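# Carry tube rack through self-closing door to desk

## Task

Move the tube rack off the counter, take it through the door that swings shut by itself, and set it on the desk. It must stand upright with each tube seated all the way down in a hole, and the door must be closed at the finish. The rack or any tube touching the floor is a failure. Either robot or both may be used. At the end, release the rack and back away. A robot toppling or left leaning is also a failure.

## Robot and tools

Robots. There are two identical Hello Robot Stretch 4 units, r1 and r2, each with a single arm. Each has an omni-wheel base, a lift sliding up a mast, a telescoping arm reaching forward, a three-joint wrist (yaw, pitch, roll) and a two-finger gripper. Each is roughly 1.6 m tall; the base rim lies within 0.23 m of its base origin. Cameras per robot: rX_head_camera, rX_head_left_camera, rX_head_right_camera, rX_wrist_camera (X = 1 or 2).

Frames. Each robot reports in its own base frame: origin on the floor below the base centre, x ahead, y to the left, z up. hand_pose is a point between the open fingertips, expressed in that frame; with all wrist joints at 0 its axes align with the base axes, and the printed position may be slightly off. The odometry frame is where the base frame stood when the scene began. Because every robot uses its own frames, the two robots' relative positions can only be judged from images, lidar_m and wrist_depth_mm.

execute_actions. Argument actions is a list holding one action or none (empty just returns state and pictures). The action is an object keyed by "r1" and/or "r2". Per robot you may give:
- base: exactly one of translate_m (metres, drive straight, forward positive, -2 to 2), strafe_m (metres, sideways, left positive, -2 to 2), rotate_rad (radians, spin in place, counter-clockwise/left positive, -3.2 to 3.2). All are offsets from where the base last measured itself.
- joints: absolute targets by name: lift_m 0 to 1.2 (m), arm_m 0 to 0.55 (m), wrist_yaw_rad -1.134 to 4.276 (0 ahead, positive left, 3.14 folded; over 3.4 the arm may block), wrist_pitch_rad -1.117 to 4.259 (0 level, 1.57 pointing down), wrist_roll_rad -1.117 to 4.259 (0 fingers level; positive turns clockwise viewed from behind), gripper_m -0.038 to 0.141 (fingertip gap in m; negative means squeezing together). Done tolerances: ±0.004 for lift, arm, gripper; ±0.02 yaw and roll; ±0.05 pitch.
- pace: "slow", "default", "fast" or "max" (base up to 0.1/0.3/0.4/0.6 m/s and 1/2/3/4 rad/s; slower when the lift is above 0.2, down to 0.3 m/s and 1 rad/s at 1.2).
- contact_limits: {"arm_m": value} from 0 (gentlest) to 0.75 (firmest), default 0.5.
- or, by itself, end_of_arm: "enable_torque" to re-energise wrist or gripper motors that shut off.
Everything in one action starts at once. A joint target outside its range is clipped and noted; any other bad value or unknown key rejects the call with no motion. Anything omitted may keep pushing toward a previous target. Each action runs at most 15 s. cameras picks which images return (omit or ["all"] for all, [] for none). If a result reports a stop, remaining calls in that same reply are skipped. Example: {"r1": {"base": {"translate_m": 0.3}, "joints": {"gripper_m": 0.05}, "pace": "fast"}}.

wait: seconds 0 to 10; commands nothing, returns state and images. zoom_image: camera name plus region [x0, y0, x1, y1] in pixels of that camera's latest full image, at most 504 by 504. read_manual: returns licence texts only. finished_scene: give the current scene number; it ends the scene irreversibly and reports success, so the goal must already hold.

Result lines. base_status and joint_status say how each motion ended: done (for the base, wheels turned the commanded amount even if slipping), off_target (stopped short, may still push), contact_stop_at_<key> (blocked; that part goes slack, a slack lift may sag under load, a slack base may roll), limit_stop_at_<name> (built-in limit; at_tilt means lean over 6 degrees and drive parts go slack; at_own_body means near self-collision, likely with pitch below -0.2 and roll below -0.4 or above 4), time_out, torque_fault (wrist/gripper motor limp until enable_torque). on_its_own covers uncommanded behaviour; "held at" is the held target, not the actual position. lidar_m: 12 distances in m, 30-degree sectors, first straight ahead then counter-clockwise (4th left, 7th behind, 10th right); "-" is nothing seen or closer than 0.25 m; sees from about 0.15 m up, misses glass and thin legs, sees the other robot. wrist_depth_mm: 7x7 grid of median depths, 100 to 2000 mm. base_odometry counts wheel turns; heading -3.142 to 3.142, left positive; if turned_by_wheels and turned_by_imu differ by over about 0.1 rad, suspect a hit or slip. base_tilt in degrees, forward and right positive, with a fixed bias of up to 1.5. motor_effort: percent of maximum, peak in brackets; wheel values positive mean turning right. Gripper position and done never prove a grasp; a firm squeeze at a commanded gap of 0 or more shows in the gripper effort.

Gripping. Command a gap smaller than the object to grip; going further below pulls it toward the wrist. If fingertips snag on a surface underneath, raise the lift. To unfold at start, send lift_m 0.4 with wrist_yaw_rad 0.

Avoid. Robots pressing or colliding with each other (a base already touching will press hard with any further drive). Turning or driving with over 1 kg in hand and arm_m above 0.2, especially fast. Strong steady pushes or pulls, high grippers, high contact limits. Letting a level wrist hold over about 2 kg or jamming the gripper (torque fault). A shared carry, since travel can differ by up to 3 cm per metre and tip a robot. Dropping the rack or tubes, slamming, hard hits. Loose objects may get brief random pushes.

Each tool is called after "Call:" by a JSON object that holds its "name" and its "arguments".

## Session

Call:
{"name": "execute_actions", "arguments": {"actions": []}}

Scene clock: 0.00 s.
r1.base_odometry: x=+0.000 y=+0.000 heading=+0.000 (m, m, rad; r1's odometry frame)
r1.turned_by_wheels: +0.000 (rad since the last result)
r1.turned_by_imu: +0.000 (rad since the last result)
r1.base_tilt: forward=-0.1 right=+0.6 (deg)
r1.lidar_m: 1.07 1.22 1.87 1.87 2.13 3.57 1.49 2.53 2.12 2.12 1.29 1.05
r1.base_status: not commanded
r1.joint_positions: lift_m=+0.212 arm_m=+0.000 wrist_yaw_rad=+3.121 wrist_pitch_rad=+0.002 wrist_roll_rad=-0.013 gripper_m=+0.057
r1.joint_status: not commanded
r1.motor_effort: lift_m=+21 arm_m=+0 wrist_yaw_rad=+4 wrist_pitch_rad=-8 wrist_roll_rad=+0 gripper_m=-2 wheel_0=+0 wheel_1=+0 wheel_2=+0 (%)
r1.hand_pose: x=-0.1153 y=+0.0935 z=+0.3899 quat_wxyz=(+0.010, -0.001, -0.007, +1.000) (m; r1's base frame)
r1.wrist_depth_mm: - 140 1661 - - - - / - 121 161 - - - - / - 127 172 - - - - / 138 144 1708 - - - - / 1863 - - 1756 1921 - - / 239 1336 199 1308 198 1182 1160 / 233 917 960 - 931 866 866
r2.base_odometry: x=+0.000 y=+0.000 heading=+0.000 (m, m, rad; r2's odometry frame)
r2.turned_by_wheels: +0.000 (rad since the last result)
r2.turned_by_imu: +0.000 (rad since the last result)
r2.base_tilt: forward=+0.0 right=+0.4 (deg)
r2.lidar_m: 2.30 2.48 1.26 1.22 1.29 1.70 1.66 1.85 2.59 1.47 1.51 2.37
r2.base_status: not commanded
r2.joint_positions: lift_m=+0.289 arm_m=-0.001 wrist_yaw_rad=+3.197 wrist_pitch_rad=+0.010 wrist_roll_rad=+0.006 gripper_m=+0.057
r2.joint_status: not commanded
r2.motor_effort: lift_m=+17 arm_m=-1 wrist_yaw_rad=-3 wrist_pitch_rad=-7 wrist_roll_rad=-1 gripper_m=-1 wheel_0=+0 wheel_1=+0 wheel_2=+0 (%)
r2.hand_pose: x=-0.1235 y=+0.0713 z=+0.4649 quat_wxyz=(-0.028, -0.005, +0.003, +1.000) (m; r2's base frame)
r2.wrist_depth_mm: - 132 133 1708 1661 1618 1576 / - 112 133 1708 1708 1618 1618 / - 116 139 1708 1708 1661 1661 / 137 135 260 1756 1708 1661 1661 / 215 1983 1863 1756 1708 1661 1661 / 224 1576 198 1537 199 1499 1464 / 222 1025 1098 107 1060 976 1025
pictures: r1_head_camera, r1_head_left_camera, r1_head_right_camera, r1_wrist_camera, r2_head_camera, r2_head_left_camera, r2_head_right_camera, r2_wrist_camera
Images, in order (width x height): r1_head_camera 420x560, r1_head_left_camera 420x672, r1_head_right_camera 420x672, r1_wrist_camera 616x392, r2_head_camera 420x560, r2_head_left_camera 420x672, r2_head_right_camera 420x672, r2_wrist_camera 616x392.

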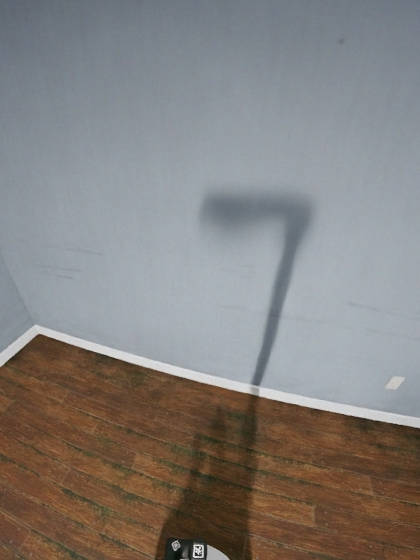

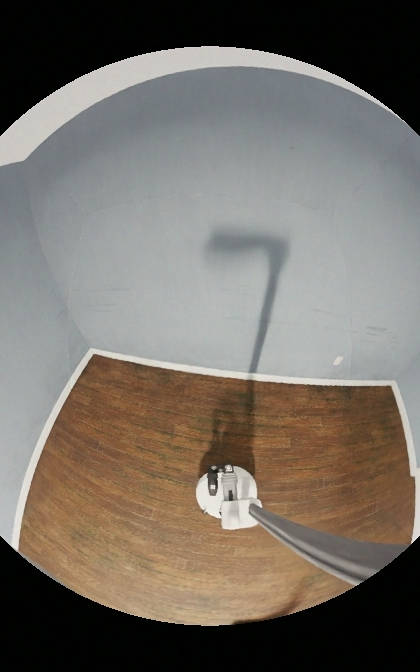

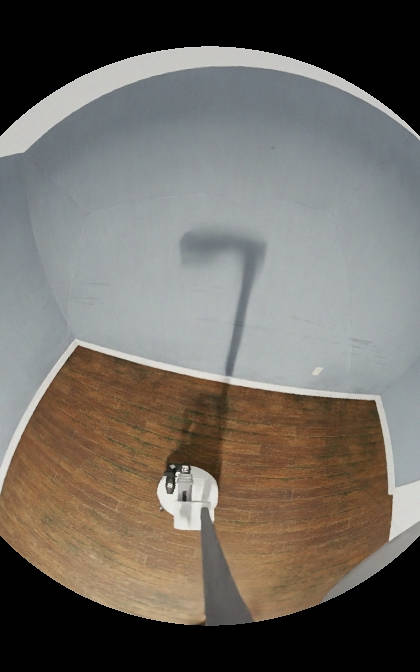

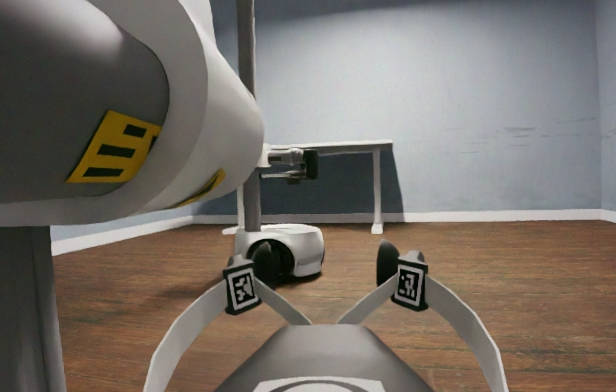

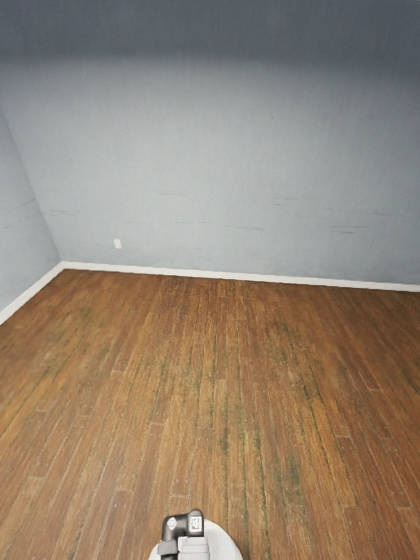

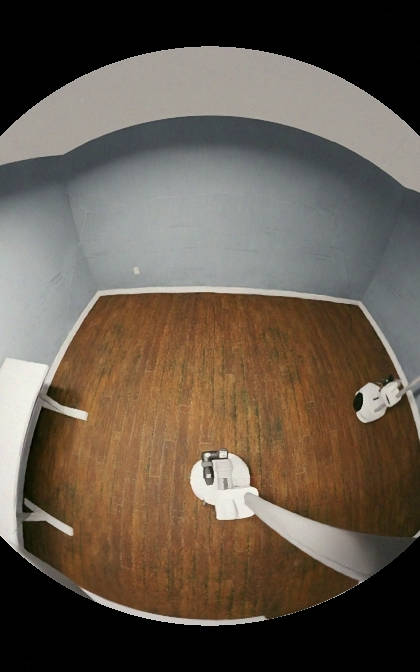

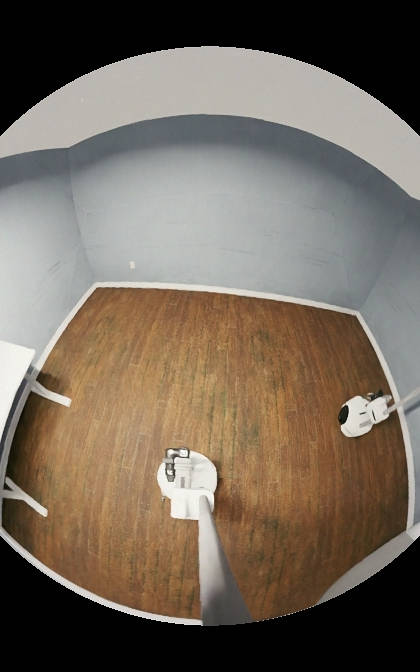

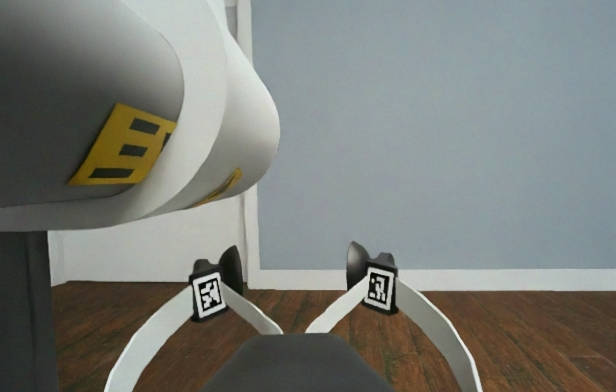

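Call:
{"name": "execute_actions", "arguments": {"actions": [{"r1":{"base":{"rotate_rad":3.0},"joints":{"lift_m":0.2}},"r2":{"base":{"rotate_rad":2.2},"joints":{"lift_m":0.2}}}], "cameras": ["r1_head_camera","r1_head_left_camera","r2_head_camera","r2_head_left_camera"]}}

Scene clock: 3.97 s.
r1.base_odometry: x=+0.000 y=+0.000 heading=+3.000 (m, m, rad; r1's odometry frame)
r1.turned_by_wheels: +3.000 (rad since the last result)
r1.turned_by_imu: +2.970 (rad since the last result)
r1.base_tilt: forward=-0.2 right=+0.6 (deg)
r1.lidar_m: 1.48 1.51 2.25 2.11 1.46 1.10 1.08 1.14 1.65 1.85 2.00 2.86
r1.base_status: done
r1.joint_positions: lift_m=+0.200 arm_m=+0.000 wrist_yaw_rad=+3.121 wrist_pitch_rad=+0.002 wrist_roll_rad=-0.013 gripper_m=+0.057
r1.joint_status: all done
r1.motor_effort: lift_m=+18(18) arm_m=+0(0) wrist_yaw_rad=+4(6) wrist_pitch_rad=-9(9) wrist_roll_rad=+1(0) gripper_m=-2(0) wheel_0=-2(8) wheel_1=-2(9) wheel_2=-1(10) (%)
r1.hand_pose: x=-0.1152 y=+0.0935 z=+0.3780 quat_wxyz=(+0.010, -0.001, -0.007, +1.000) (m; r1's base frame)
r1.wrist_depth_mm: - 141 1160 1182 1138 1098 1098 / - 121 160 1205 1138 1118 1118 / - 127 173 1182 1138 1138 1118 / 138 145 1205 1229 1182 1138 1138 / 1255 1255 1229 1205 1160 1138 1138 / 239 1229 199 1182 198 1138 1118 / 233 878 931 - 904 842 842
r2.base_odometry: x=+0.000 y=+0.000 heading=+2.199 (m, m, rad; r2's odometry frame)
r2.turned_by_wheels: +2.199 (rad since the last result)
r2.turned_by_imu: +2.254 (rad since the last result)
r2.base_tilt: forward=-0.4 right=+0.3 (deg)
r2.lidar_m: 1.36 1.65 1.63 1.94 2.70 1.45 2.82 2.33 2.31 2.43 1.22 1.21
r2.base_status: done
r2.joint_positions: lift_m=+0.200 arm_m=-0.001 wrist_yaw_rad=+3.197 wrist_pitch_rad=+0.010 wrist_roll_rad=+0.006 gripper_m=+0.057
r2.joint_status: all done
r2.motor_effort: lift_m=+14(14) arm_m=-1(1) wrist_yaw_rad=-1(2) wrist_pitch_rad=-8(7) wrist_roll_rad=-1(0) gripper_m=-4(4) wheel_0=-2(4) wheel_1=-3(9) wheel_2=-1(10) (%)
r2.hand_pose: x=-0.1235 y=+0.0713 z=+0.3757 quat_wxyz=(-0.028, -0.005, +0.003, +1.000) (m; r2's base frame)
r2.wrist_depth_mm: - 132 133 - - - - / - 112 133 - - - - / - 116 139 - - - - / 137 135 260 - - - - / 215 - - - 1863 1430 - / 224 1308 198 1255 200 1229 1205 / 222 854 917 107 878 820 854
pictures: r1_head_camera, r1_head_left_camera, r2_head_camera, r2_head_left_camera
Images, in order (width x height): r1_head_camera 420x560, r1_head_left_camera 420x672, r2_head_camera 420x560, r2_head_left_camera 420x672.

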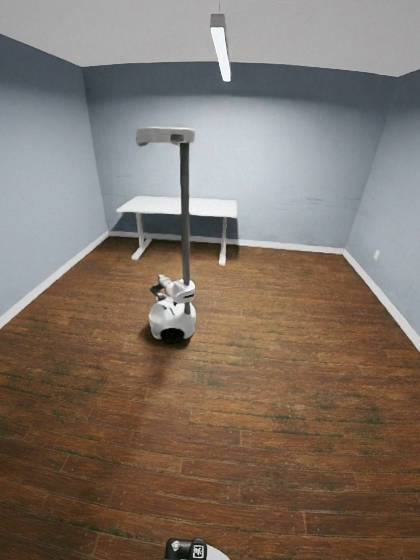

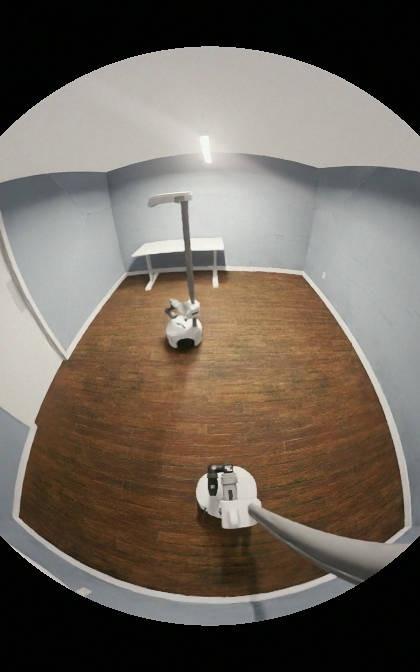

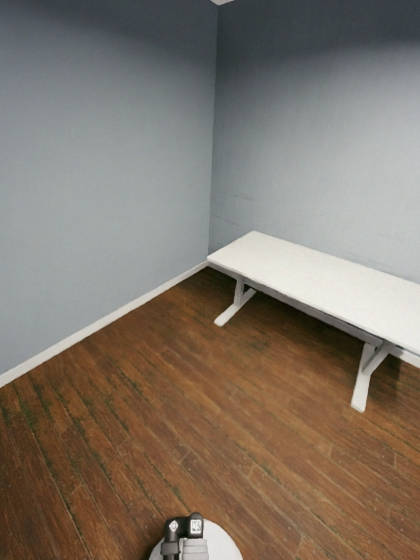

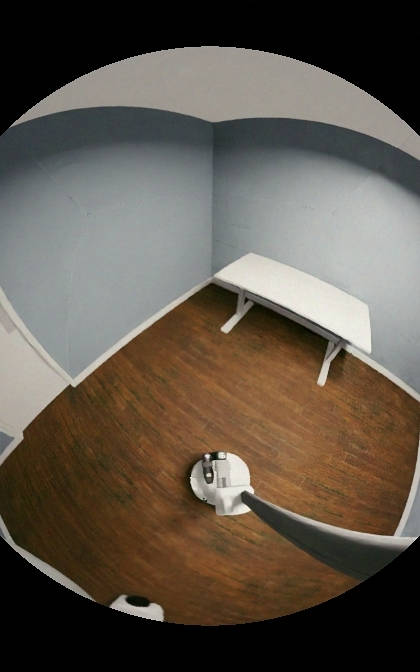

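Call:
{"name": "execute_actions", "arguments": {"actions": [{"r1":{"base":{"rotate_rad":1.45}},"r2":{"base":{"rotate_rad":1.0}}}], "cameras": ["r1_head_camera","r1_head_left_camera","r2_head_camera","r2_head_left_camera"]}}

Scene clock: 7.03 s.
r1.base_odometry: x=+0.000 y=+0.000 heading=-1.834 (m, m, rad; r1's odometry frame)
r1.turned_by_wheels: +1.450 (rad since the last result)
r1.turned_by_imu: +1.435 (rad since the last result)
r1.base_tilt: forward=-0.2 right=+0.6 (deg)
r1.lidar_m: 2.11 1.62 1.13 1.06 1.10 1.47 1.88 1.92 2.52 1.54 1.48 2.32
r1.base_status: done
r1.joint_positions: lift_m=+0.200 arm_m=+0.000 wrist_yaw_rad=+3.121 wrist_pitch_rad=+0.002 wrist_roll_rad=-0.013 gripper_m=+0.057
r1.joint_status: not commanded
r1.motor_effort: lift_m=+18(18) arm_m=+0(0) wrist_yaw_rad=+3(4) wrist_pitch_rad=-7(8) wrist_roll_rad=+0(1) gripper_m=-2(2) wheel_0=-2(7) wheel_1=-3(7) wheel_2=-2(9) (%)
r1.hand_pose: x=-0.1152 y=+0.0935 z=+0.3780 quat_wxyz=(+0.010, -0.001, -0.007, +1.000) (m; r1's base frame)
r1.wrist_depth_mm: - 141 1921 1921 1983 1863 1336 / - 121 160 1983 - 1921 1366 / - 127 172 1983 - 1983 1366 / 138 144 1983 - - - 1397 / 1808 1921 1983 - 1921 1808 1397 / 239 1308 199 1229 198 1160 1138 / 233 891 917 - 904 842 854
r2.base_odometry: x=+0.000 y=+0.000 heading=-3.084 (m, m, rad; r2's odometry frame)
r2.turned_by_wheels: +1.000 (rad since the last result)
r2.turned_by_imu: +1.025 (rad since the last result)
r2.base_tilt: forward=-0.3 right=+0.3 (deg)
r2.lidar_m: 1.63 1.90 2.73 1.46 2.91 2.35 2.31 2.52 1.25 1.20 1.35 1.68
r2.base_status: done
r2.joint_positions: lift_m=+0.200 arm_m=-0.001 wrist_yaw_rad=+3.197 wrist_pitch_rad=+0.010 wrist_roll_rad=+0.006 gripper_m=+0.057
r2.joint_status: not commanded
r2.motor_effort: lift_m=+15(15) arm_m=-1(1) wrist_yaw_rad=-3(1) wrist_pitch_rad=-7(7) wrist_roll_rad=+0(1) gripper_m=-3(5) wheel_0=-1(7) wheel_1=-2(7) wheel_2=+0(11) (%)
r2.hand_pose: x=-0.1235 y=+0.0713 z=+0.3756 quat_wxyz=(-0.028, -0.005, +0.003, +1.000) (m; r2's base frame)
r2.wrist_depth_mm: - 132 133 - - - - / - 112 133 - - - - / - 116 139 - - - - / 137 135 260 - - - - / 215 - - - - - - / 224 1308 198 1281 199 1205 1182 / 221 866 917 107 891 820 854
pictures: r1_head_camera, r1_head_left_camera, r2_head_camera, r2_head_left_camera
Images, in order (width x height): r1_head_camera 420x560, r1_head_left_camera 420x672, r2_head_camera 420x560, r2_head_left_camera 420x672.

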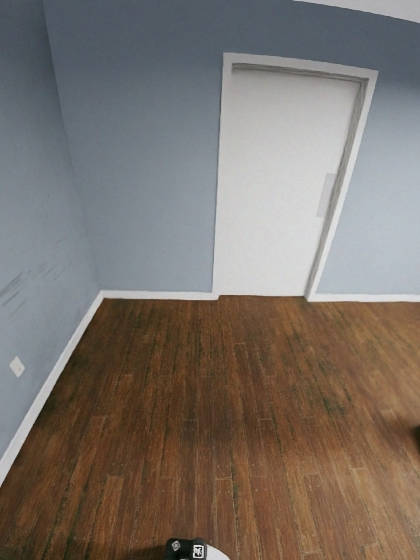

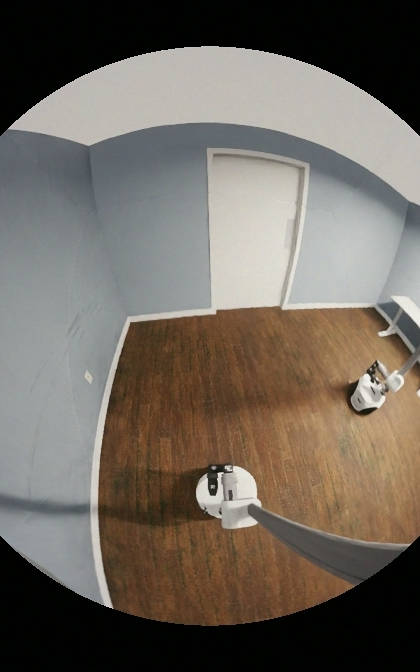

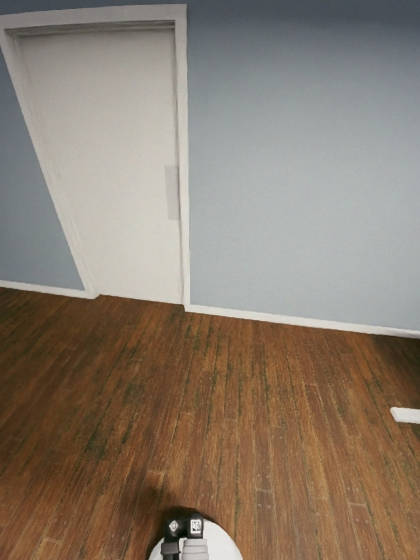

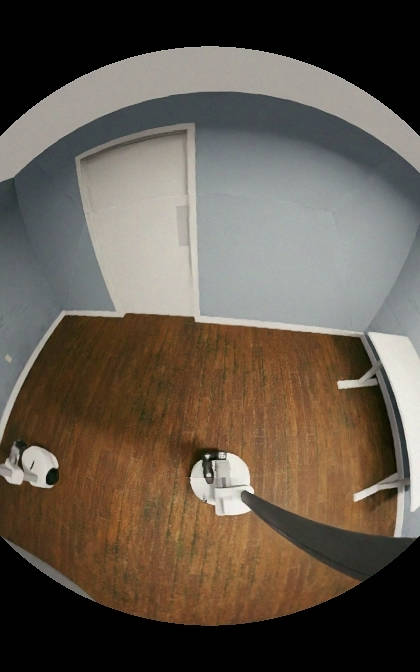

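Call:
{"name": "execute_actions", "arguments": {"actions": [{"r1":{"base":{"rotate_rad":0.1}}}], "cameras": []}}

Call:
{"name": "execute_actions", "arguments": {"actions": [{"r1":{"base":{"translate_m":1.2}}}], "cameras": []}}

Call:
{"name": "execute_actions", "arguments": {"actions": [{"r1":{"base":{"strafe_m":-0.7}}}], "cameras": ["r1_head_camera","r1_head_left_camera"]}}

Scene clock: 13.53 s.
r1.base_odometry: x=+0.000 y=+0.000 heading=-1.734 (m, m, rad; r1's odometry frame)
r1.turned_by_wheels: +0.100 (rad since the last result)
r1.turned_by_imu: +0.097 (rad since the last result)
r1.base_tilt: forward=-0.2 right=+0.7 (deg)
r1.lidar_m: 2.11 1.49 1.11 1.07 1.12 1.62 1.87 1.97 2.79 1.48 1.48 2.26
r1.base_status: done
r1.joint_positions: lift_m=+0.200 arm_m=+0.000 wrist_yaw_rad=+3.121 wrist_pitch_rad=+0.002 wrist_roll_rad=-0.013 gripper_m=+0.057
r1.joint_status: not commanded
r1.motor_effort: lift_m=+18(18) arm_m=+0(0) wrist_yaw_rad=+4(3) wrist_pitch_rad=-8(10) wrist_roll_rad=+2(0) gripper_m=-4(4) wheel_0=-1(5) wheel_1=-1(5) wheel_2=-1(4) (%)
r1.hand_pose: x=-0.1152 y=+0.0935 z=+0.3780 quat_wxyz=(+0.010, -0.001, -0.007, +1.000) (m; r1's base frame)
r1.wrist_depth_mm: - 141 1921 1863 1863 1863 1499 / - 121 160 1983 1863 1863 1576 / - 127 172 1921 1921 1863 1537 / 138 144 - - 1921 1863 1618 / 1808 - - - 1921 1921 1537 / 239 1336 199 1255 198 1182 1138 / 233 891 917 - 904 842 854
r2.base_odometry: x=+0.000 y=+0.000 heading=-3.084 (m, m, rad; r2's odometry frame)
r2.turned_by_wheels: +0.000 (rad since the last result)
r2.turned_by_imu: +0.001 (rad since the last result)
r2.base_tilt: forward=-0.2 right=+0.3 (deg)
r2.lidar_m: 1.65 1.89 2.73 1.47 2.89 2.34 2.34 2.52 1.24 1.21 1.32 1.66
r2.base_status: not commanded
r2.joint_positions: lift_m=+0.200 arm_m=-0.001 wrist_yaw_rad=+3.197 wrist_pitch_rad=+0.010 wrist_roll_rad=+0.006 gripper_m=+0.057
r2.joint_status: not commanded
r2.motor_effort: lift_m=+15(15) arm_m=-1(1) wrist_yaw_rad=-1(5) wrist_pitch_rad=-7(7) wrist_roll_rad=+0(0) gripper_m=-1(2) wheel_0=-1(1) wheel_1=-3(2) wheel_2=+0(0) (%)
r2.hand_pose: x=-0.1235 y=+0.0713 z=+0.3756 quat_wxyz=(-0.028, -0.005, +0.003, +1.000) (m; r2's base frame)
r2.wrist_depth_mm: - 132 133 - - - - / - 112 133 - - - - / - 116 139 - - - - / 137 135 260 - - - - / 215 - - - - - - / 224 1308 198 1255 198 1205 1182 / 222 854 904 108 891 820 854
pictures: none
No camera images: the call's "cameras" was empty. Leave "cameras" out to get every camera's image.

Scene clock: 19.03 s.
r1.base_odometry: x=-0.195 y=-1.184 heading=-1.734 (m, m, rad; r1's odometry frame)
r1.turned_by_wheels: +0.000 (rad since the last result)
r1.turned_by_imu: -0.006 (rad since the last result)
r1.base_tilt: forward=-0.2 right=+0.6 (deg)
r1.lidar_m: 0.91 0.97 1.06 1.03 1.08 1.54 3.11 3.22 1.61 2.89 1.38 0.96
r1.base_status: done
r1.joint_positions: lift_m=+0.200 arm_m=+0.000 wrist_yaw_rad=+3.121 wrist_pitch_rad=+0.002 wrist_roll_rad=-0.013 gripper_m=+0.057
r1.joint_status: not commanded
r1.motor_effort: lift_m=+18(18) arm_m=+0(0) wrist_yaw_rad=+3(6) wrist_pitch_rad=-9(8) wrist_roll_rad=+1(0) gripper_m=-4(4) wheel_0=+3(7) wheel_1=+3(6) wheel_2=+0(5) (%)
r1.hand_pose: x=-0.1152 y=+0.0935 z=+0.3780 quat_wxyz=(+0.010, -0.001, -0.007, +1.000) (m; r1's base frame)
r1.wrist_depth_mm: - 141 - - - - 1430 / - 121 160 - - - 1464 / - 127 172 - - - 1537 / 138 144 - - - - 1499 / 1863 - - - 1863 1983 1499 / 238 1308 199 1229 198 1182 1160 / 232 891 917 - 904 831 842
r2.base_odometry: x=+0.000 y=+0.000 heading=-3.084 (m, m, rad; r2's odometry frame)
r2.turned_by_wheels: +0.000 (rad since the last result)
r2.turned_by_imu: +0.002 (rad since the last result)
r2.base_tilt: forward=-0.3 right=+0.4 (deg)
r2.lidar_m: 1.61 1.85 1.58 2.69 2.91 2.35 2.33 2.50 1.23 1.21 1.34 1.66
r2.base_status: not commanded
r2.joint_positions: lift_m=+0.200 arm_m=-0.001 wrist_yaw_rad=+3.197 wrist_pitch_rad=+0.010 wrist_roll_rad=+0.006 gripper_m=+0.057
r2.joint_status: not commanded
r2.motor_effort: lift_m=+15(15) arm_m=-1(1) wrist_yaw_rad=-1(2) wrist_pitch_rad=-8(7) wrist_roll_rad=+0(0) gripper_m=-3(1) wheel_0=-2(1) wheel_1=-2(2) wheel_2=+0(0) (%)
r2.hand_pose: x=-0.1235 y=+0.0713 z=+0.3756 quat_wxyz=(-0.028, -0.005, +0.003, +1.000) (m; r2's base frame)
r2.wrist_depth_mm: - 132 133 - - - - / - 112 133 - - - - / - 116 139 - - - - / 137 135 260 - - - - / 215 - - - - - - / 224 1336 198 1255 200 1205 1182 / 222 854 904 107 878 809 854
pictures: none
No camera images: the call's "cameras" was empty. Leave "cameras" out to get every camera's image.

Scene clock: 22.70 s.
r1.base_odometry: x=-0.886 y=-1.070 heading=-1.734 (m, m, rad; r1's odometry frame)
r1.turned_by_wheels: +0.000 (rad since the last result)
r1.turned_by_imu: -0.002 (rad since the last result)
r1.base_tilt: forward=-0.2 right=+0.6 (deg)
r1.lidar_m: 0.97 1.02 1.34 1.72 1.83 2.58 3.15 1.07 1.03 2.19 1.26 0.99
r1.base_status: done
r1.joint_positions: lift_m=+0.200 arm_m=+0.000 wrist_yaw_rad=+3.121 wrist_pitch_rad=+0.002 wrist_roll_rad=-0.013 gripper_m=+0.057
r1.joint_status: not commanded
r1.motor_effort: lift_m=+18(18) arm_m=+0(0) wrist_yaw_rad=+4(5) wrist_pitch_rad=-8(8) wrist_roll_rad=+2(1) gripper_m=-4(4) wheel_0=+0(9) wheel_1=-2(12) wheel_2=+1(3) (%)
r1.hand_pose: x=-0.1152 y=+0.0935 z=+0.3780 quat_wxyz=(+0.010, -0.001, -0.007, +1.000) (m; r1's base frame)
r1.wrist_depth_mm: - 141 - - - - - / - 121 161 - - - - / - 127 173 - - - - / 138 144 - - - - - / 1863 - - - 1921 - 1921 / 238 1281 200 1255 198 1182 1138 / 233 904 931 - 917 842 854
r2.base_odometry: x=+0.000 y=+0.000 heading=-3.084 (m, m, rad; r2's odometry frame)
r2.turned_by_wheels: +0.000 (rad since the last result)
r2.turned_by_imu: +0.001 (rad since the last result)
r2.base_tilt: forward=-0.1 right=+0.3 (deg)
r2.lidar_m: 1.64 1.01 1.03 2.71 2.87 2.34 2.31 2.51 1.24 1.22 1.34 1.65
r2.base_status: not commanded
r2.joint_positions: lift_m=+0.200 arm_m=-0.001 wrist_yaw_rad=+3.197 wrist_pitch_rad=+0.010 wrist_roll_rad=+0.006 gripper_m=+0.057
r2.joint_status: not commanded
r2.motor_effort: lift_m=+15(15) arm_m=-1(1) wrist_yaw_rad=-4(1) wrist_pitch_rad=-8(7) wrist_roll_rad=-1(0) gripper_m=-7(4) wheel_0=-2(2) wheel_1=-2(2) wheel_2=+0(0) (%)
r2.hand_pose: x=-0.1235 y=+0.0713 z=+0.3756 quat_wxyz=(-0.028, -0.005, +0.003, +1.000) (m; r2's base frame)
r2.wrist_depth_mm: - 132 133 - - - - / - 112 133 - - - - / - 116 139 - - - - / 137 135 260 - - - - / 215 - - - - - - / 224 1336 198 1255 199 1205 1205 / 221 866 904 107 878 820 854
pictures: r1_head_camera, r1_head_left_camera
Images, in order (width x height): r1_head_camera 420x560, r1_head_left_camera 420x672.

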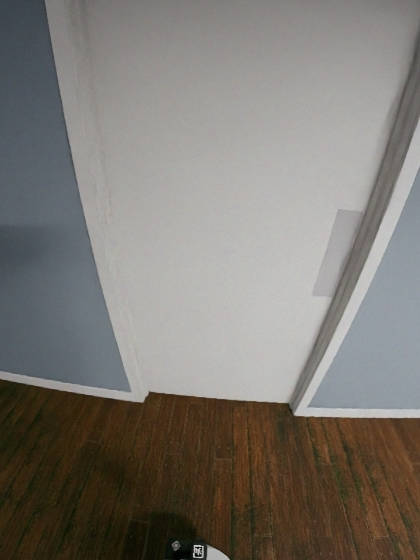

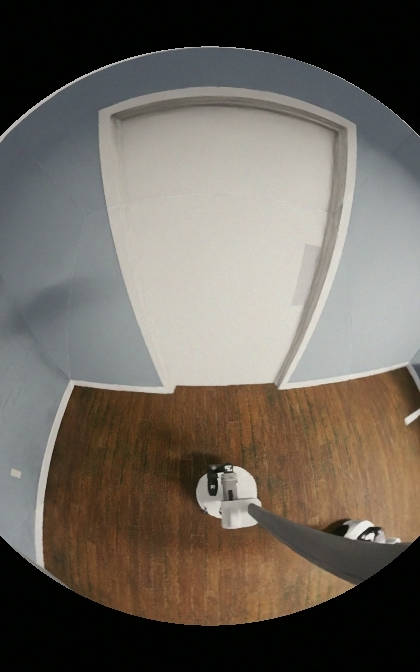

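Call:
{"name": "execute_actions", "arguments": {"actions": [{"r1":{"base":{"rotate_rad":-0.06}}}], "cameras": []}}

Call:
{"name": "execute_actions", "arguments": {"actions": [{"r1":{"base":{"translate_m":0.65}}}], "cameras": ["r1_head_camera","r1_head_left_camera"]}}

Scene clock: 25.93 s.
r1.base_odometry: x=-0.886 y=-1.070 heading=-1.794 (m, m, rad; r1's odometry frame)
r1.turned_by_wheels: -0.060 (rad since the last result)
r1.turned_by_imu: -0.060 (rad since the last result)
r1.base_tilt: forward=-0.2 right=+0.6 (deg)
r1.lidar_m: 0.96 1.01 1.26 1.72 1.81 2.43 3.13 1.16 1.04 2.19 1.31 1.02
r1.base_status: done
r1.joint_positions: lift_m=+0.200 arm_m=+0.000 wrist_yaw_rad=+3.121 wrist_pitch_rad=+0.002 wrist_roll_rad=-0.013 gripper_m=+0.057
r1.joint_status: not commanded
r1.motor_effort: lift_m=+18(18) arm_m=+0(0) wrist_yaw_rad=+3(4) wrist_pitch_rad=-8(8) wrist_roll_rad=+0(1) gripper_m=-2(4) wheel_0=+1(5) wheel_1=+2(6) wheel_2=+2(7) (%)
r1.hand_pose: x=-0.1152 y=+0.0935 z=+0.3780 quat_wxyz=(+0.010, -0.001, -0.007, +1.000) (m; r1's base frame)
r1.wrist_depth_mm: - 140 - - - - - / - 121 160 - - - - / - 127 173 - - - - / 138 144 - - - - - / 1808 - - - 1921 - 1921 / 239 1308 199 1255 198 1160 1138 / 232 891 931 - 904 842 854
r2.base_odometry: x=+0.000 y=+0.000 heading=-3.084 (m, m, rad; r2's odometry frame)
r2.turned_by_wheels: +0.000 (rad since the last result)
r2.turned_by_imu: +0.001 (rad since the last result)
r2.base_tilt: forward=-0.2 right=+0.4 (deg)
r2.lidar_m: 1.65 0.99 1.02 2.70 2.91 2.33 2.32 2.52 1.24 1.20 1.36 1.66
r2.base_status: not commanded
r2.joint_positions: lift_m=+0.200 arm_m=-0.001 wrist_yaw_rad=+3.197 wrist_pitch_rad=+0.010 wrist_roll_rad=+0.006 gripper_m=+0.057
r2.joint_status: not commanded
r2.motor_effort: lift_m=+15(15) arm_m=-1(1) wrist_yaw_rad=-1(3) wrist_pitch_rad=-8(8) wrist_roll_rad=+0(0) gripper_m=-4(5) wheel_0=-1(1) wheel_1=-2(2) wheel_2=+0(0) (%)
r2.hand_pose: x=-0.1235 y=+0.0713 z=+0.3756 quat_wxyz=(-0.028, -0.005, +0.003, +1.000) (m; r2's base frame)
r2.wrist_depth_mm: - 132 133 - - - - / - 112 133 - - - - / - 116 139 - - - - / 137 135 260 - - - - / 215 - - - - - - / 224 1308 198 1255 199 1205 1182 / 222 854 904 107 878 820 854
pictures: none
No camera images: the call's "cameras" was empty. Leave "cameras" out to get every camera's image.

Scene clock: 29.60 s.
r1.base_odometry: x=-1.029 y=-1.704 heading=-1.793 (m, m, rad; r1's odometry frame)
r1.turned_by_wheels: +0.000 (rad since the last result)
r1.turned_by_imu: -0.003 (rad since the last result)
r1.base_tilt: forward=-0.2 right=+0.6 (deg)
r1.lidar_m: 0.32 0.33 0.46 0.96 1.81 2.44 3.83 1.50 2.29 1.12 0.47 0.34
r1.base_status: done
r1.joint_positions: lift_m=+0.200 arm_m=+0.000 wrist_yaw_rad=+3.121 wrist_pitch_rad=+0.002 wrist_roll_rad=-0.013 gripper_m=+0.057
r1.joint_status: not commanded
r1.motor_effort: lift_m=+18(18) arm_m=+0(0) wrist_yaw_rad=+4(2) wrist_pitch_rad=-7(7) wrist_roll_rad=+0(0) gripper_m=-6(5) wheel_0=+1(6) wheel_1=+2(5) wheel_2=+0(9) (%)
r1.hand_pose: x=-0.1152 y=+0.0935 z=+0.3780 quat_wxyz=(+0.010, -0.001, -0.007, +1.000) (m; r1's base frame)
r1.wrist_depth_mm: - 141 - - - - - / - 121 160 - - - - / - 127 172 - - - - / 138 144 - - - - - / 1366 - - - 1921 - 1921 / 239 1308 199 1255 198 1160 1138 / 233 891 917 - 904 842 854
r2.base_odometry: x=+0.000 y=+0.000 heading=-3.084 (m, m, rad; r2's odometry frame)
r2.turned_by_wheels: +0.000 (rad since the last result)
r2.turned_by_imu: +0.001 (rad since the last result)
r2.base_tilt: forward=-0.2 right=+0.3 (deg)
r2.lidar_m: 1.64 1.47 2.72 2.69 2.92 2.38 2.31 2.51 1.25 1.22 1.33 1.66
r2.base_status: not commanded
r2.joint_positions: lift_m=+0.200 arm_m=-0.001 wrist_yaw_rad=+3.197 wrist_pitch_rad=+0.010 wrist_roll_rad=+0.006 gripper_m=+0.057
r2.joint_status: not commanded
r2.motor_effort: lift_m=+15(15) arm_m=-1(1) wrist_yaw_rad=-2(1) wrist_pitch_rad=-7(7) wrist_roll_rad=+0(0) gripper_m=-3(4) wheel_0=-2(2) wheel_1=-2(2) wheel_2=+0(0) (%)
r2.hand_pose: x=-0.1235 y=+0.0713 z=+0.3756 quat_wxyz=(-0.028, -0.005, +0.003, +1.000) (m; r2's base frame)
r2.wrist_depth_mm: - 132 133 - - - - / - 112 133 - - - - / - 116 139 - - - - / 137 135 260 - - - - / 215 - - - - - - / 224 1336 198 1281 200 1229 1205 / 221 854 917 107 878 820 854
pictures: r1_head_camera, r1_head_left_camera
Images, in order (width x height): r1_head_camera 420x560, r1_head_left_camera 420x672.

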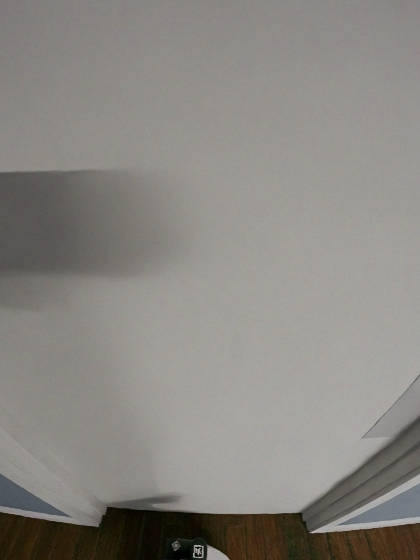

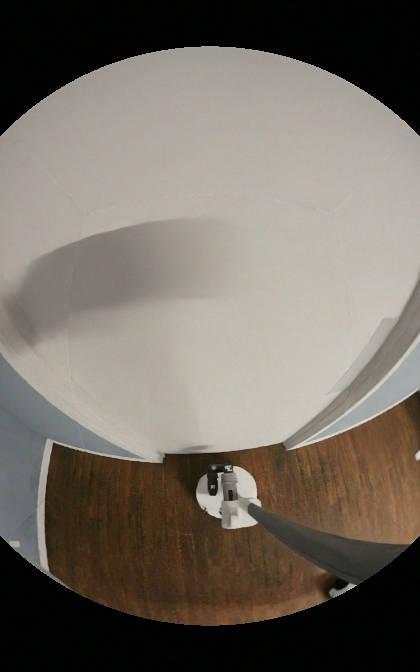

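Call:
{"name": "execute_actions", "arguments": {"actions": [{"r1":{"base":{"translate_m":0.4},"pace":"slow"}}], "cameras": ["r1_head_left_camera"]}}

Scene clock: 36.57 s.
r1.base_odometry: x=-1.042 y=-1.919 heading=-1.759 (m, m, rad; r1's odometry frame)
r1.turned_by_wheels: +0.034 (rad since the last result)
r1.turned_by_imu: +0.273 (rad since the last result)
r1.base_tilt: forward=-0.2 right=+0.6 (deg)
r1.lidar_m: 0.25 0.25 0.37 1.63 1.90 3.26 1.79 1.66 2.36 0.43 0.25 0.25
r1.base_status: translate_m contact_stop (by the wheels' count: +0.214 of +0.400)
r1.joint_positions: lift_m=+0.200 arm_m=+0.000 wrist_yaw_rad=+3.121 wrist_pitch_rad=+0.002 wrist_roll_rad=-0.013 gripper_m=+0.057
r1.joint_status: not commanded
r1.on_its_own: the wheels are slack since a contact_stop
r1.motor_effort: lift_m=+20(20) arm_m=+0(0) wrist_yaw_rad=+4(4) wrist_pitch_rad=-9(9) wrist_roll_rad=+0(1) gripper_m=-4(6) wheel_0=+0(36) wheel_1=+0(32) wheel_2=+0(39) (%)
r1.hand_pose: x=-0.1152 y=+0.0934 z=+0.3778 quat_wxyz=(+0.010, -0.001, -0.007, +1.000) (m; r1's base frame)
r1.wrist_depth_mm: - 141 - - - - - / - 121 160 - - - - / - 127 172 - - - - / 138 144 - - - - - / 1808 1808 1756 - 1921 - 1921 / 239 1336 199 1255 198 1160 1138 / 233 891 931 - 917 854 866
r2.base_odometry: x=+0.000 y=+0.000 heading=-3.084 (m, m, rad; r2's odometry frame)
r2.turned_by_wheels: +0.000 (rad since the last result)
r2.turned_by_imu: +0.003 (rad since the last result)
r2.base_tilt: forward=-0.2 right=+0.4 (deg)
r2.lidar_m: 1.64 1.64 2.73 2.69 2.89 2.35 2.32 2.49 1.22 1.18 1.33 1.66
r2.base_status: not commanded
r2.joint_positions: lift_m=+0.200 arm_m=-0.001 wrist_yaw_rad=+3.197 wrist_pitch_rad=+0.010 wrist_roll_rad=+0.006 gripper_m=+0.057
r2.joint_status: not commanded
r2.motor_effort: lift_m=+15(15) arm_m=-1(1) wrist_yaw_rad=-2(0) wrist_pitch_rad=-7(7) wrist_roll_rad=-1(0) gripper_m=-4(3) wheel_0=-1(2) wheel_1=-2(2) wheel_2=+0(0) (%)
r2.hand_pose: x=-0.1235 y=+0.0713 z=+0.3756 quat_wxyz=(-0.028, -0.005, +0.003, +1.000) (m; r2's base frame)
r2.wrist_depth_mm: - 131 133 - - - - / - 112 133 - - - - / - 116 139 - - - - / 137 135 262 - - - - / 215 - - - - - - / 224 1308 198 1255 199 1229 1182 / 222 866 904 107 878 820 842
pictures: r1_head_left_camera
Images, in order (width x height): r1_head_left_camera 420x672.

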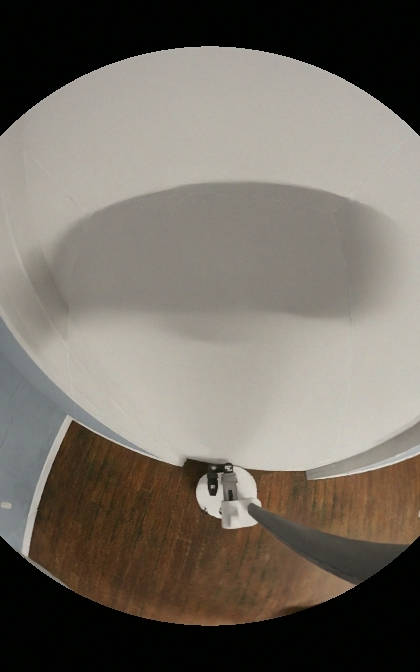

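Call:
{"name": "execute_actions", "arguments": {"actions": [{"r1":{"base":{"rotate_rad":-0.27}}}], "cameras": []}}

Call:
{"name": "execute_actions", "arguments": {"actions": [{"r1":{"base":{"translate_m":-0.15}}}], "cameras": ["r1_head_left_camera","r1_head_camera"]}}

Scene clock: 39.43 s.
r1.base_odometry: x=-1.041 y=-1.918 heading=-2.028 (m, m, rad; r1's odometry frame)
r1.turned_by_wheels: -0.269 (rad since the last result)
r1.turned_by_imu: -0.256 (rad since the last result)
r1.base_tilt: forward=-0.2 right=+0.6 (deg)
r1.lidar_m: - 0.25 0.29 0.57 1.68 2.33 3.98 1.67 2.40 0.63 0.29 0.25
r1.base_status: done
r1.joint_positions: lift_m=+0.200 arm_m=+0.000 wrist_yaw_rad=+3.121 wrist_pitch_rad=+0.002 wrist_roll_rad=-0.013 gripper_m=+0.057
r1.joint_status: not commanded
r1.motor_effort: lift_m=+20(20) arm_m=+0(0) wrist_yaw_rad=+4(4) wrist_pitch_rad=-7(9) wrist_roll_rad=+1(1) gripper_m=-4(4) wheel_0=+26(34) wheel_1=+15(18) wheel_2=-23(27) (%)
r1.hand_pose: x=-0.1152 y=+0.0934 z=+0.3778 quat_wxyz=(+0.010, -0.001, -0.007, +1.000) (m; r1's base frame)
r1.wrist_depth_mm: - 140 - - - - - / - 121 160 - - - - / - 127 172 - - - - / 138 144 - - - - - / 1499 - - - 1921 - 1921 / 238 1281 200 1255 198 1160 1118 / 232 891 904 - 904 842 854
r2.base_odometry: x=+0.000 y=+0.000 heading=-3.084 (m, m, rad; r2's odometry frame)
r2.turned_by_wheels: +0.000 (rad since the last result)
r2.turned_by_imu: +0.001 (rad since the last result)
r2.base_tilt: forward=-0.3 right=+0.4 (deg)
r2.lidar_m: 1.64 1.64 2.70 2.69 2.90 2.36 2.34 2.50 1.25 1.20 1.33 1.67
r2.base_status: not commanded
r2.joint_positions: lift_m=+0.200 arm_m=-0.001 wrist_yaw_rad=+3.197 wrist_pitch_rad=+0.010 wrist_roll_rad=+0.006 gripper_m=+0.057
r2.joint_status: not commanded
r2.motor_effort: lift_m=+15(15) arm_m=-1(1) wrist_yaw_rad=-3(1) wrist_pitch_rad=-7(7) wrist_roll_rad=-1(0) gripper_m=-2(2) wheel_0=-1(2) wheel_1=-2(2) wheel_2=+0(0) (%)
r2.hand_pose: x=-0.1235 y=+0.0713 z=+0.3756 quat_wxyz=(-0.028, -0.005, +0.003, +1.000) (m; r2's base frame)
r2.wrist_depth_mm: - 132 133 - - - - / - 112 133 - - - - / - 116 139 - - - - / 137 135 260 - - - - / 215 - - - - - - / 224 1308 198 1255 199 1229 1205 / 222 854 904 107 878 820 854
pictures: none
No camera images: the call's "cameras" was empty. Leave "cameras" out to get every camera's image.

Scene clock: 41.27 s.
r1.base_odometry: x=-0.975 y=-1.784 heading=-2.028 (m, m, rad; r1's odometry frame)
r1.turned_by_wheels: +0.000 (rad since the last result)
r1.turned_by_imu: -0.001 (rad since the last result)
r1.base_tilt: forward=-0.2 right=+0.6 (deg)
r1.lidar_m: 0.34 0.36 0.45 1.13 1.69 2.34 3.82 1.54 2.39 1.14 0.52 0.36
r1.base_status: done
r1.joint_positions: lift_m=+0.200 arm_m=+0.000 wrist_yaw_rad=+3.121 wrist_pitch_rad=+0.002 wrist_roll_rad=-0.013 gripper_m=+0.057
r1.joint_status: not commanded
r1.motor_effort: lift_m=+20(20) arm_m=+0(0) wrist_yaw_rad=+4(3) wrist_pitch_rad=-8(9) wrist_roll_rad=+1(1) gripper_m=-4(4) wheel_0=-2(23) wheel_1=-2(15) wheel_2=+1(21) (%)
r1.hand_pose: x=-0.1152 y=+0.0934 z=+0.3778 quat_wxyz=(+0.010, -0.001, -0.007, +1.000) (m; r1's base frame)
r1.wrist_depth_mm: - 141 - - - - - / - 121 160 - - - - / - 127 172 - - - - / 138 144 - - - - - / 1397 - - - 1921 - 1921 / 238 1308 199 1255 198 1182 1138 / 233 891 917 - 904 842 842
r2.base_odometry: x=+0.000 y=+0.000 heading=-3.084 (m, m, rad; r2's odometry frame)
r2.turned_by_wheels: +0.000 (rad since the last result)
r2.turned_by_imu: +0.001 (rad since the last result)
r2.base_tilt: forward=-0.2 right=+0.4 (deg)
r2.lidar_m: 1.65 1.52 2.71 2.71 2.90 2.34 2.32 2.51 1.25 1.21 1.35 1.66
r2.base_status: not commanded
r2.joint_positions: lift_m=+0.200 arm_m=-0.001 wrist_yaw_rad=+3.197 wrist_pitch_rad=+0.010 wrist_roll_rad=+0.006 gripper_m=+0.057
r2.joint_status: not commanded
r2.motor_effort: lift_m=+15(15) arm_m=-1(1) wrist_yaw_rad=-3(3) wrist_pitch_rad=-7(7) wrist_roll_rad=+0(1) gripper_m=-3(6) wheel_0=-2(1) wheel_1=-2(2) wheel_2=+0(0) (%)
r2.hand_pose: x=-0.1235 y=+0.0713 z=+0.3756 quat_wxyz=(-0.028, -0.005, +0.003, +1.000) (m; r2's base frame)
r2.wrist_depth_mm: - 132 133 - - - - / - 112 133 - - - - / - 116 139 - - - - / 137 135 262 - - - - / 216 - - - - - - / 224 1336 198 1281 199 1229 1182 / 221 854 904 107 891 820 854
pictures: r1_head_camera, r1_head_left_camera
Images, in order (width x height): r1_head_camera 420x560, r1_head_left_camera 420x672.

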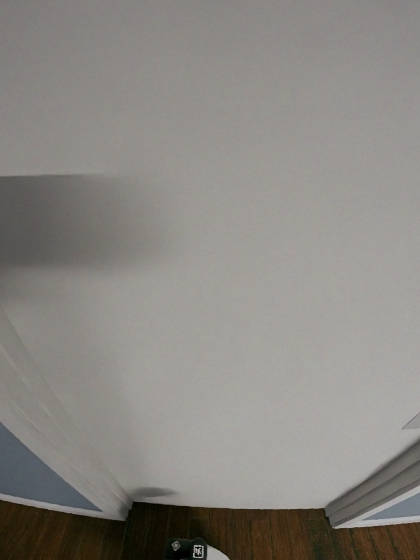

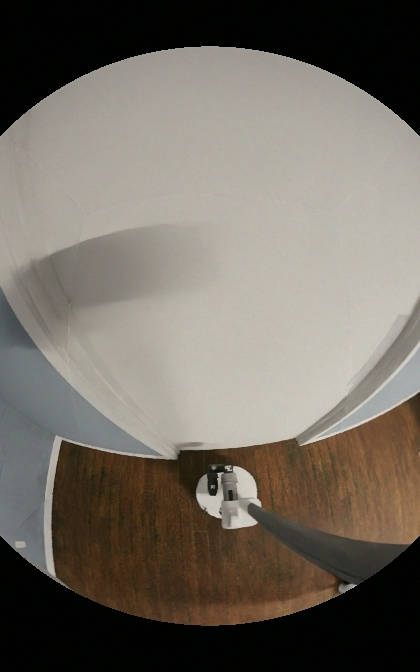

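Call:
{"name": "execute_actions", "arguments": {"actions": [{"r1":{"base":{"strafe_m":-0.25}}}], "cameras": ["r1_head_camera"]}}

Call:
{"name": "execute_actions", "arguments": {"actions": [{"r1":{"base":{"translate_m":0.3},"pace":"slow"}}], "cameras": ["r1_head_left_camera","r1_head_camera"]}}

Scene clock: 44.97 s.
r1.base_odometry: x=-1.199 y=-1.673 heading=-2.028 (m, m, rad; r1's odometry frame)
r1.turned_by_wheels: +0.000 (rad since the last result)
r1.turned_by_imu: -0.002 (rad since the last result)
r1.base_tilt: forward=-0.2 right=+0.6 (deg)
r1.lidar_m: 0.34 0.36 0.50 1.14 1.97 2.67 3.81 1.42 2.16 1.15 0.49 0.36
r1.base_status: done
r1.joint_positions: lift_m=+0.200 arm_m=+0.000 wrist_yaw_rad=+3.121 wrist_pitch_rad=+0.002 wrist_roll_rad=-0.013 gripper_m=+0.057
r1.joint_status: not commanded
r1.motor_effort: lift_m=+20(20) arm_m=+0(0) wrist_yaw_rad=+3(4) wrist_pitch_rad=-9(8) wrist_roll_rad=+1(1) gripper_m=-2(4) wheel_0=+0(8) wheel_1=-2(11) wheel_2=+0(2) (%)
r1.hand_pose: x=-0.1152 y=+0.0934 z=+0.3778 quat_wxyz=(+0.010, -0.001, -0.007, +1.000) (m; r1's base frame)
r1.wrist_depth_mm: - 140 - - - - - / - 121 160 - - - - / - 127 172 - - - - / 138 144 - - - - - / 1281 1808 - - 1921 - 1921 / 239 1308 199 1255 198 1160 1138 / 233 891 917 - 917 842 854
r2.base_odometry: x=+0.000 y=+0.000 heading=-3.084 (m, m, rad; r2's odometry frame)
r2.turned_by_wheels: +0.000 (rad since the last result)
r2.turned_by_imu: +0.001 (rad since the last result)
r2.base_tilt: forward=-0.2 right=+0.3 (deg)
r2.lidar_m: 1.58 1.39 2.72 2.69 2.90 2.35 2.33 2.52 1.22 1.20 1.34 1.66
r2.base_status: not commanded
r2.joint_positions: lift_m=+0.200 arm_m=-0.001 wrist_yaw_rad=+3.197 wrist_pitch_rad=+0.010 wrist_roll_rad=+0.006 gripper_m=+0.057
r2.joint_status: not commanded
r2.motor_effort: lift_m=+15(15) arm_m=-1(1) wrist_yaw_rad=-3(1) wrist_pitch_rad=-8(7) wrist_roll_rad=-1(0) gripper_m=-4(5) wheel_0=-1(2) wheel_1=-2(2) wheel_2=+0(0) (%)
r2.hand_pose: x=-0.1235 y=+0.0713 z=+0.3756 quat_wxyz=(-0.028, -0.005, +0.003, +1.000) (m; r2's base frame)
r2.wrist_depth_mm: - 131 133 - - - - / - 112 133 - - - - / - 116 139 - - - - / 137 135 260 - - - - / 215 - - - - - - / 224 1308 198 1229 199 1205 1182 / 222 854 904 107 878 820 854
pictures: r1_head_camera
Images, in order (width x height): r1_head_camera 420x560.

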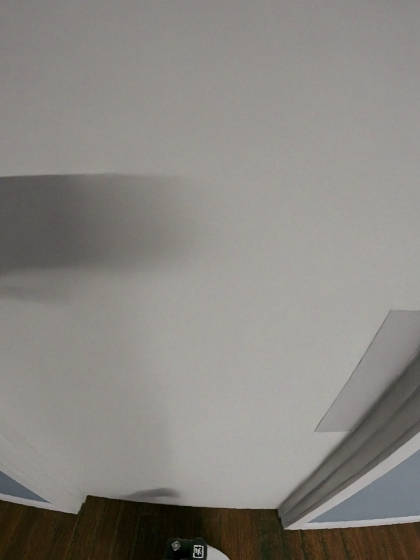

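Scene clock: 49.27 s.
r1.base_odometry: x=-1.331 y=-1.942 heading=-2.027 (m, m, rad; r1's odometry frame)
r1.turned_by_wheels: +0.001 (rad since the last result)
r1.turned_by_imu: +0.031 (rad since the last result)
r1.base_tilt: forward=-0.2 right=+0.6 (deg)
r1.lidar_m: 0.25 0.25 0.25 0.46 1.96 2.76 4.15 1.66 2.18 0.39 0.38 0.25
r1.base_status: done
r1.joint_positions: lift_m=+0.200 arm_m=+0.000 wrist_yaw_rad=+3.138 wrist_pitch_rad=+0.002 wrist_roll_rad=-0.013 gripper_m=+0.057
r1.joint_status: not commanded
r1.on_its_own: wrist_yaw_rad is at rest, and its effort (-46) is outside its rest range (-13 to +13)
r1.motor_effort: lift_m=+20(20) arm_m=+0(0) wrist_yaw_rad=-46(46) wrist_pitch_rad=-9(7) wrist_roll_rad=+0(1) gripper_m=-3(6) wheel_0=+17(34) wheel_1=+17(22) wheel_2=-17(26) (%)
r1.hand_pose: x=-0.1169 y=+0.0885 z=+0.3778 quat_wxyz=(+0.002, -0.001, -0.007, +1.000) (m; r1's base frame)
r1.wrist_depth_mm: - 140 268 - - - - / - 115 146 - - - - / - 122 159 - - - - / 144 143 293 - - - - / 234 1661 - - 1921 - 1921 / 230 1308 199 1281 198 1182 1160 / 225 904 931 - 904 842 854
r2.base_odometry: x=+0.000 y=+0.000 heading=-3.084 (m, m, rad; r2's odometry frame)
r2.turned_by_wheels: +0.000 (rad since the last result)
r2.turned_by_imu: +0.002 (rad since the last result)
r2.base_tilt: forward=-0.2 right=+0.3 (deg)
r2.lidar_m: 1.64 1.64 2.71 2.70 2.91 2.35 2.33 2.49 1.24 1.21 1.31 1.67
r2.base_status: not commanded
r2.joint_positions: lift_m=+0.200 arm_m=-0.001 wrist_yaw_rad=+3.197 wrist_pitch_rad=+0.010 wrist_roll_rad=+0.006 gripper_m=+0.057
r2.joint_status: not commanded
r2.motor_effort: lift_m=+15(15) arm_m=-1(1) wrist_yaw_rad=-1(5) wrist_pitch_rad=-8(7) wrist_roll_rad=+0(0) gripper_m=-2(3) wheel_0=-2(2) wheel_1=-2(2) wheel_2=+0(0) (%)
r2.hand_pose: x=-0.1235 y=+0.0713 z=+0.3756 quat_wxyz=(-0.028, -0.005, +0.003, +1.000) (m; r2's base frame)
r2.wrist_depth_mm: - 132 133 - - - - / - 112 133 - - - - / - 116 139 - - - - / 137 135 260 - - - - / 215 - - - - - - / 224 1308 198 1255 200 1229 1182 / 222 854 904 107 878 809 854
pictures: r1_head_camera, r1_head_left_camera
Images, in order (width x height): r1_head_camera 420x560, r1_head_left_camera 420x672.

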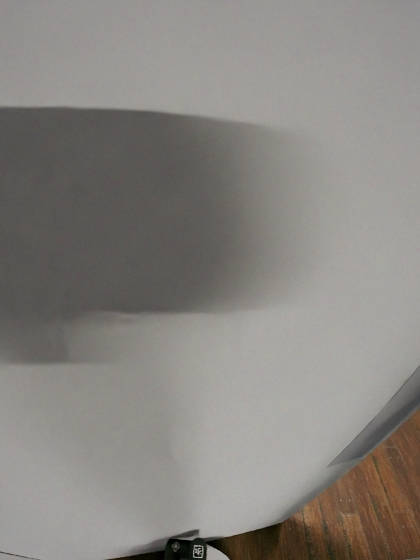

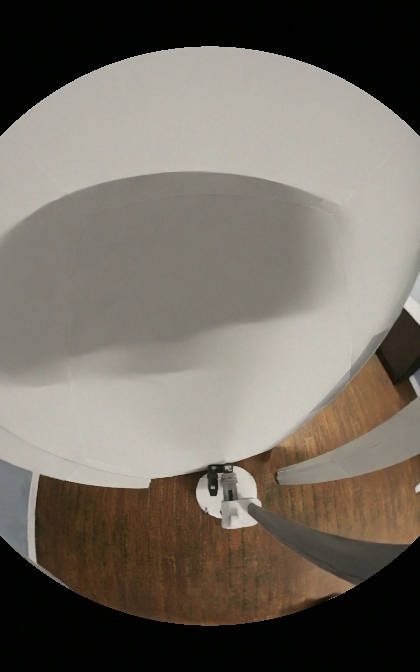

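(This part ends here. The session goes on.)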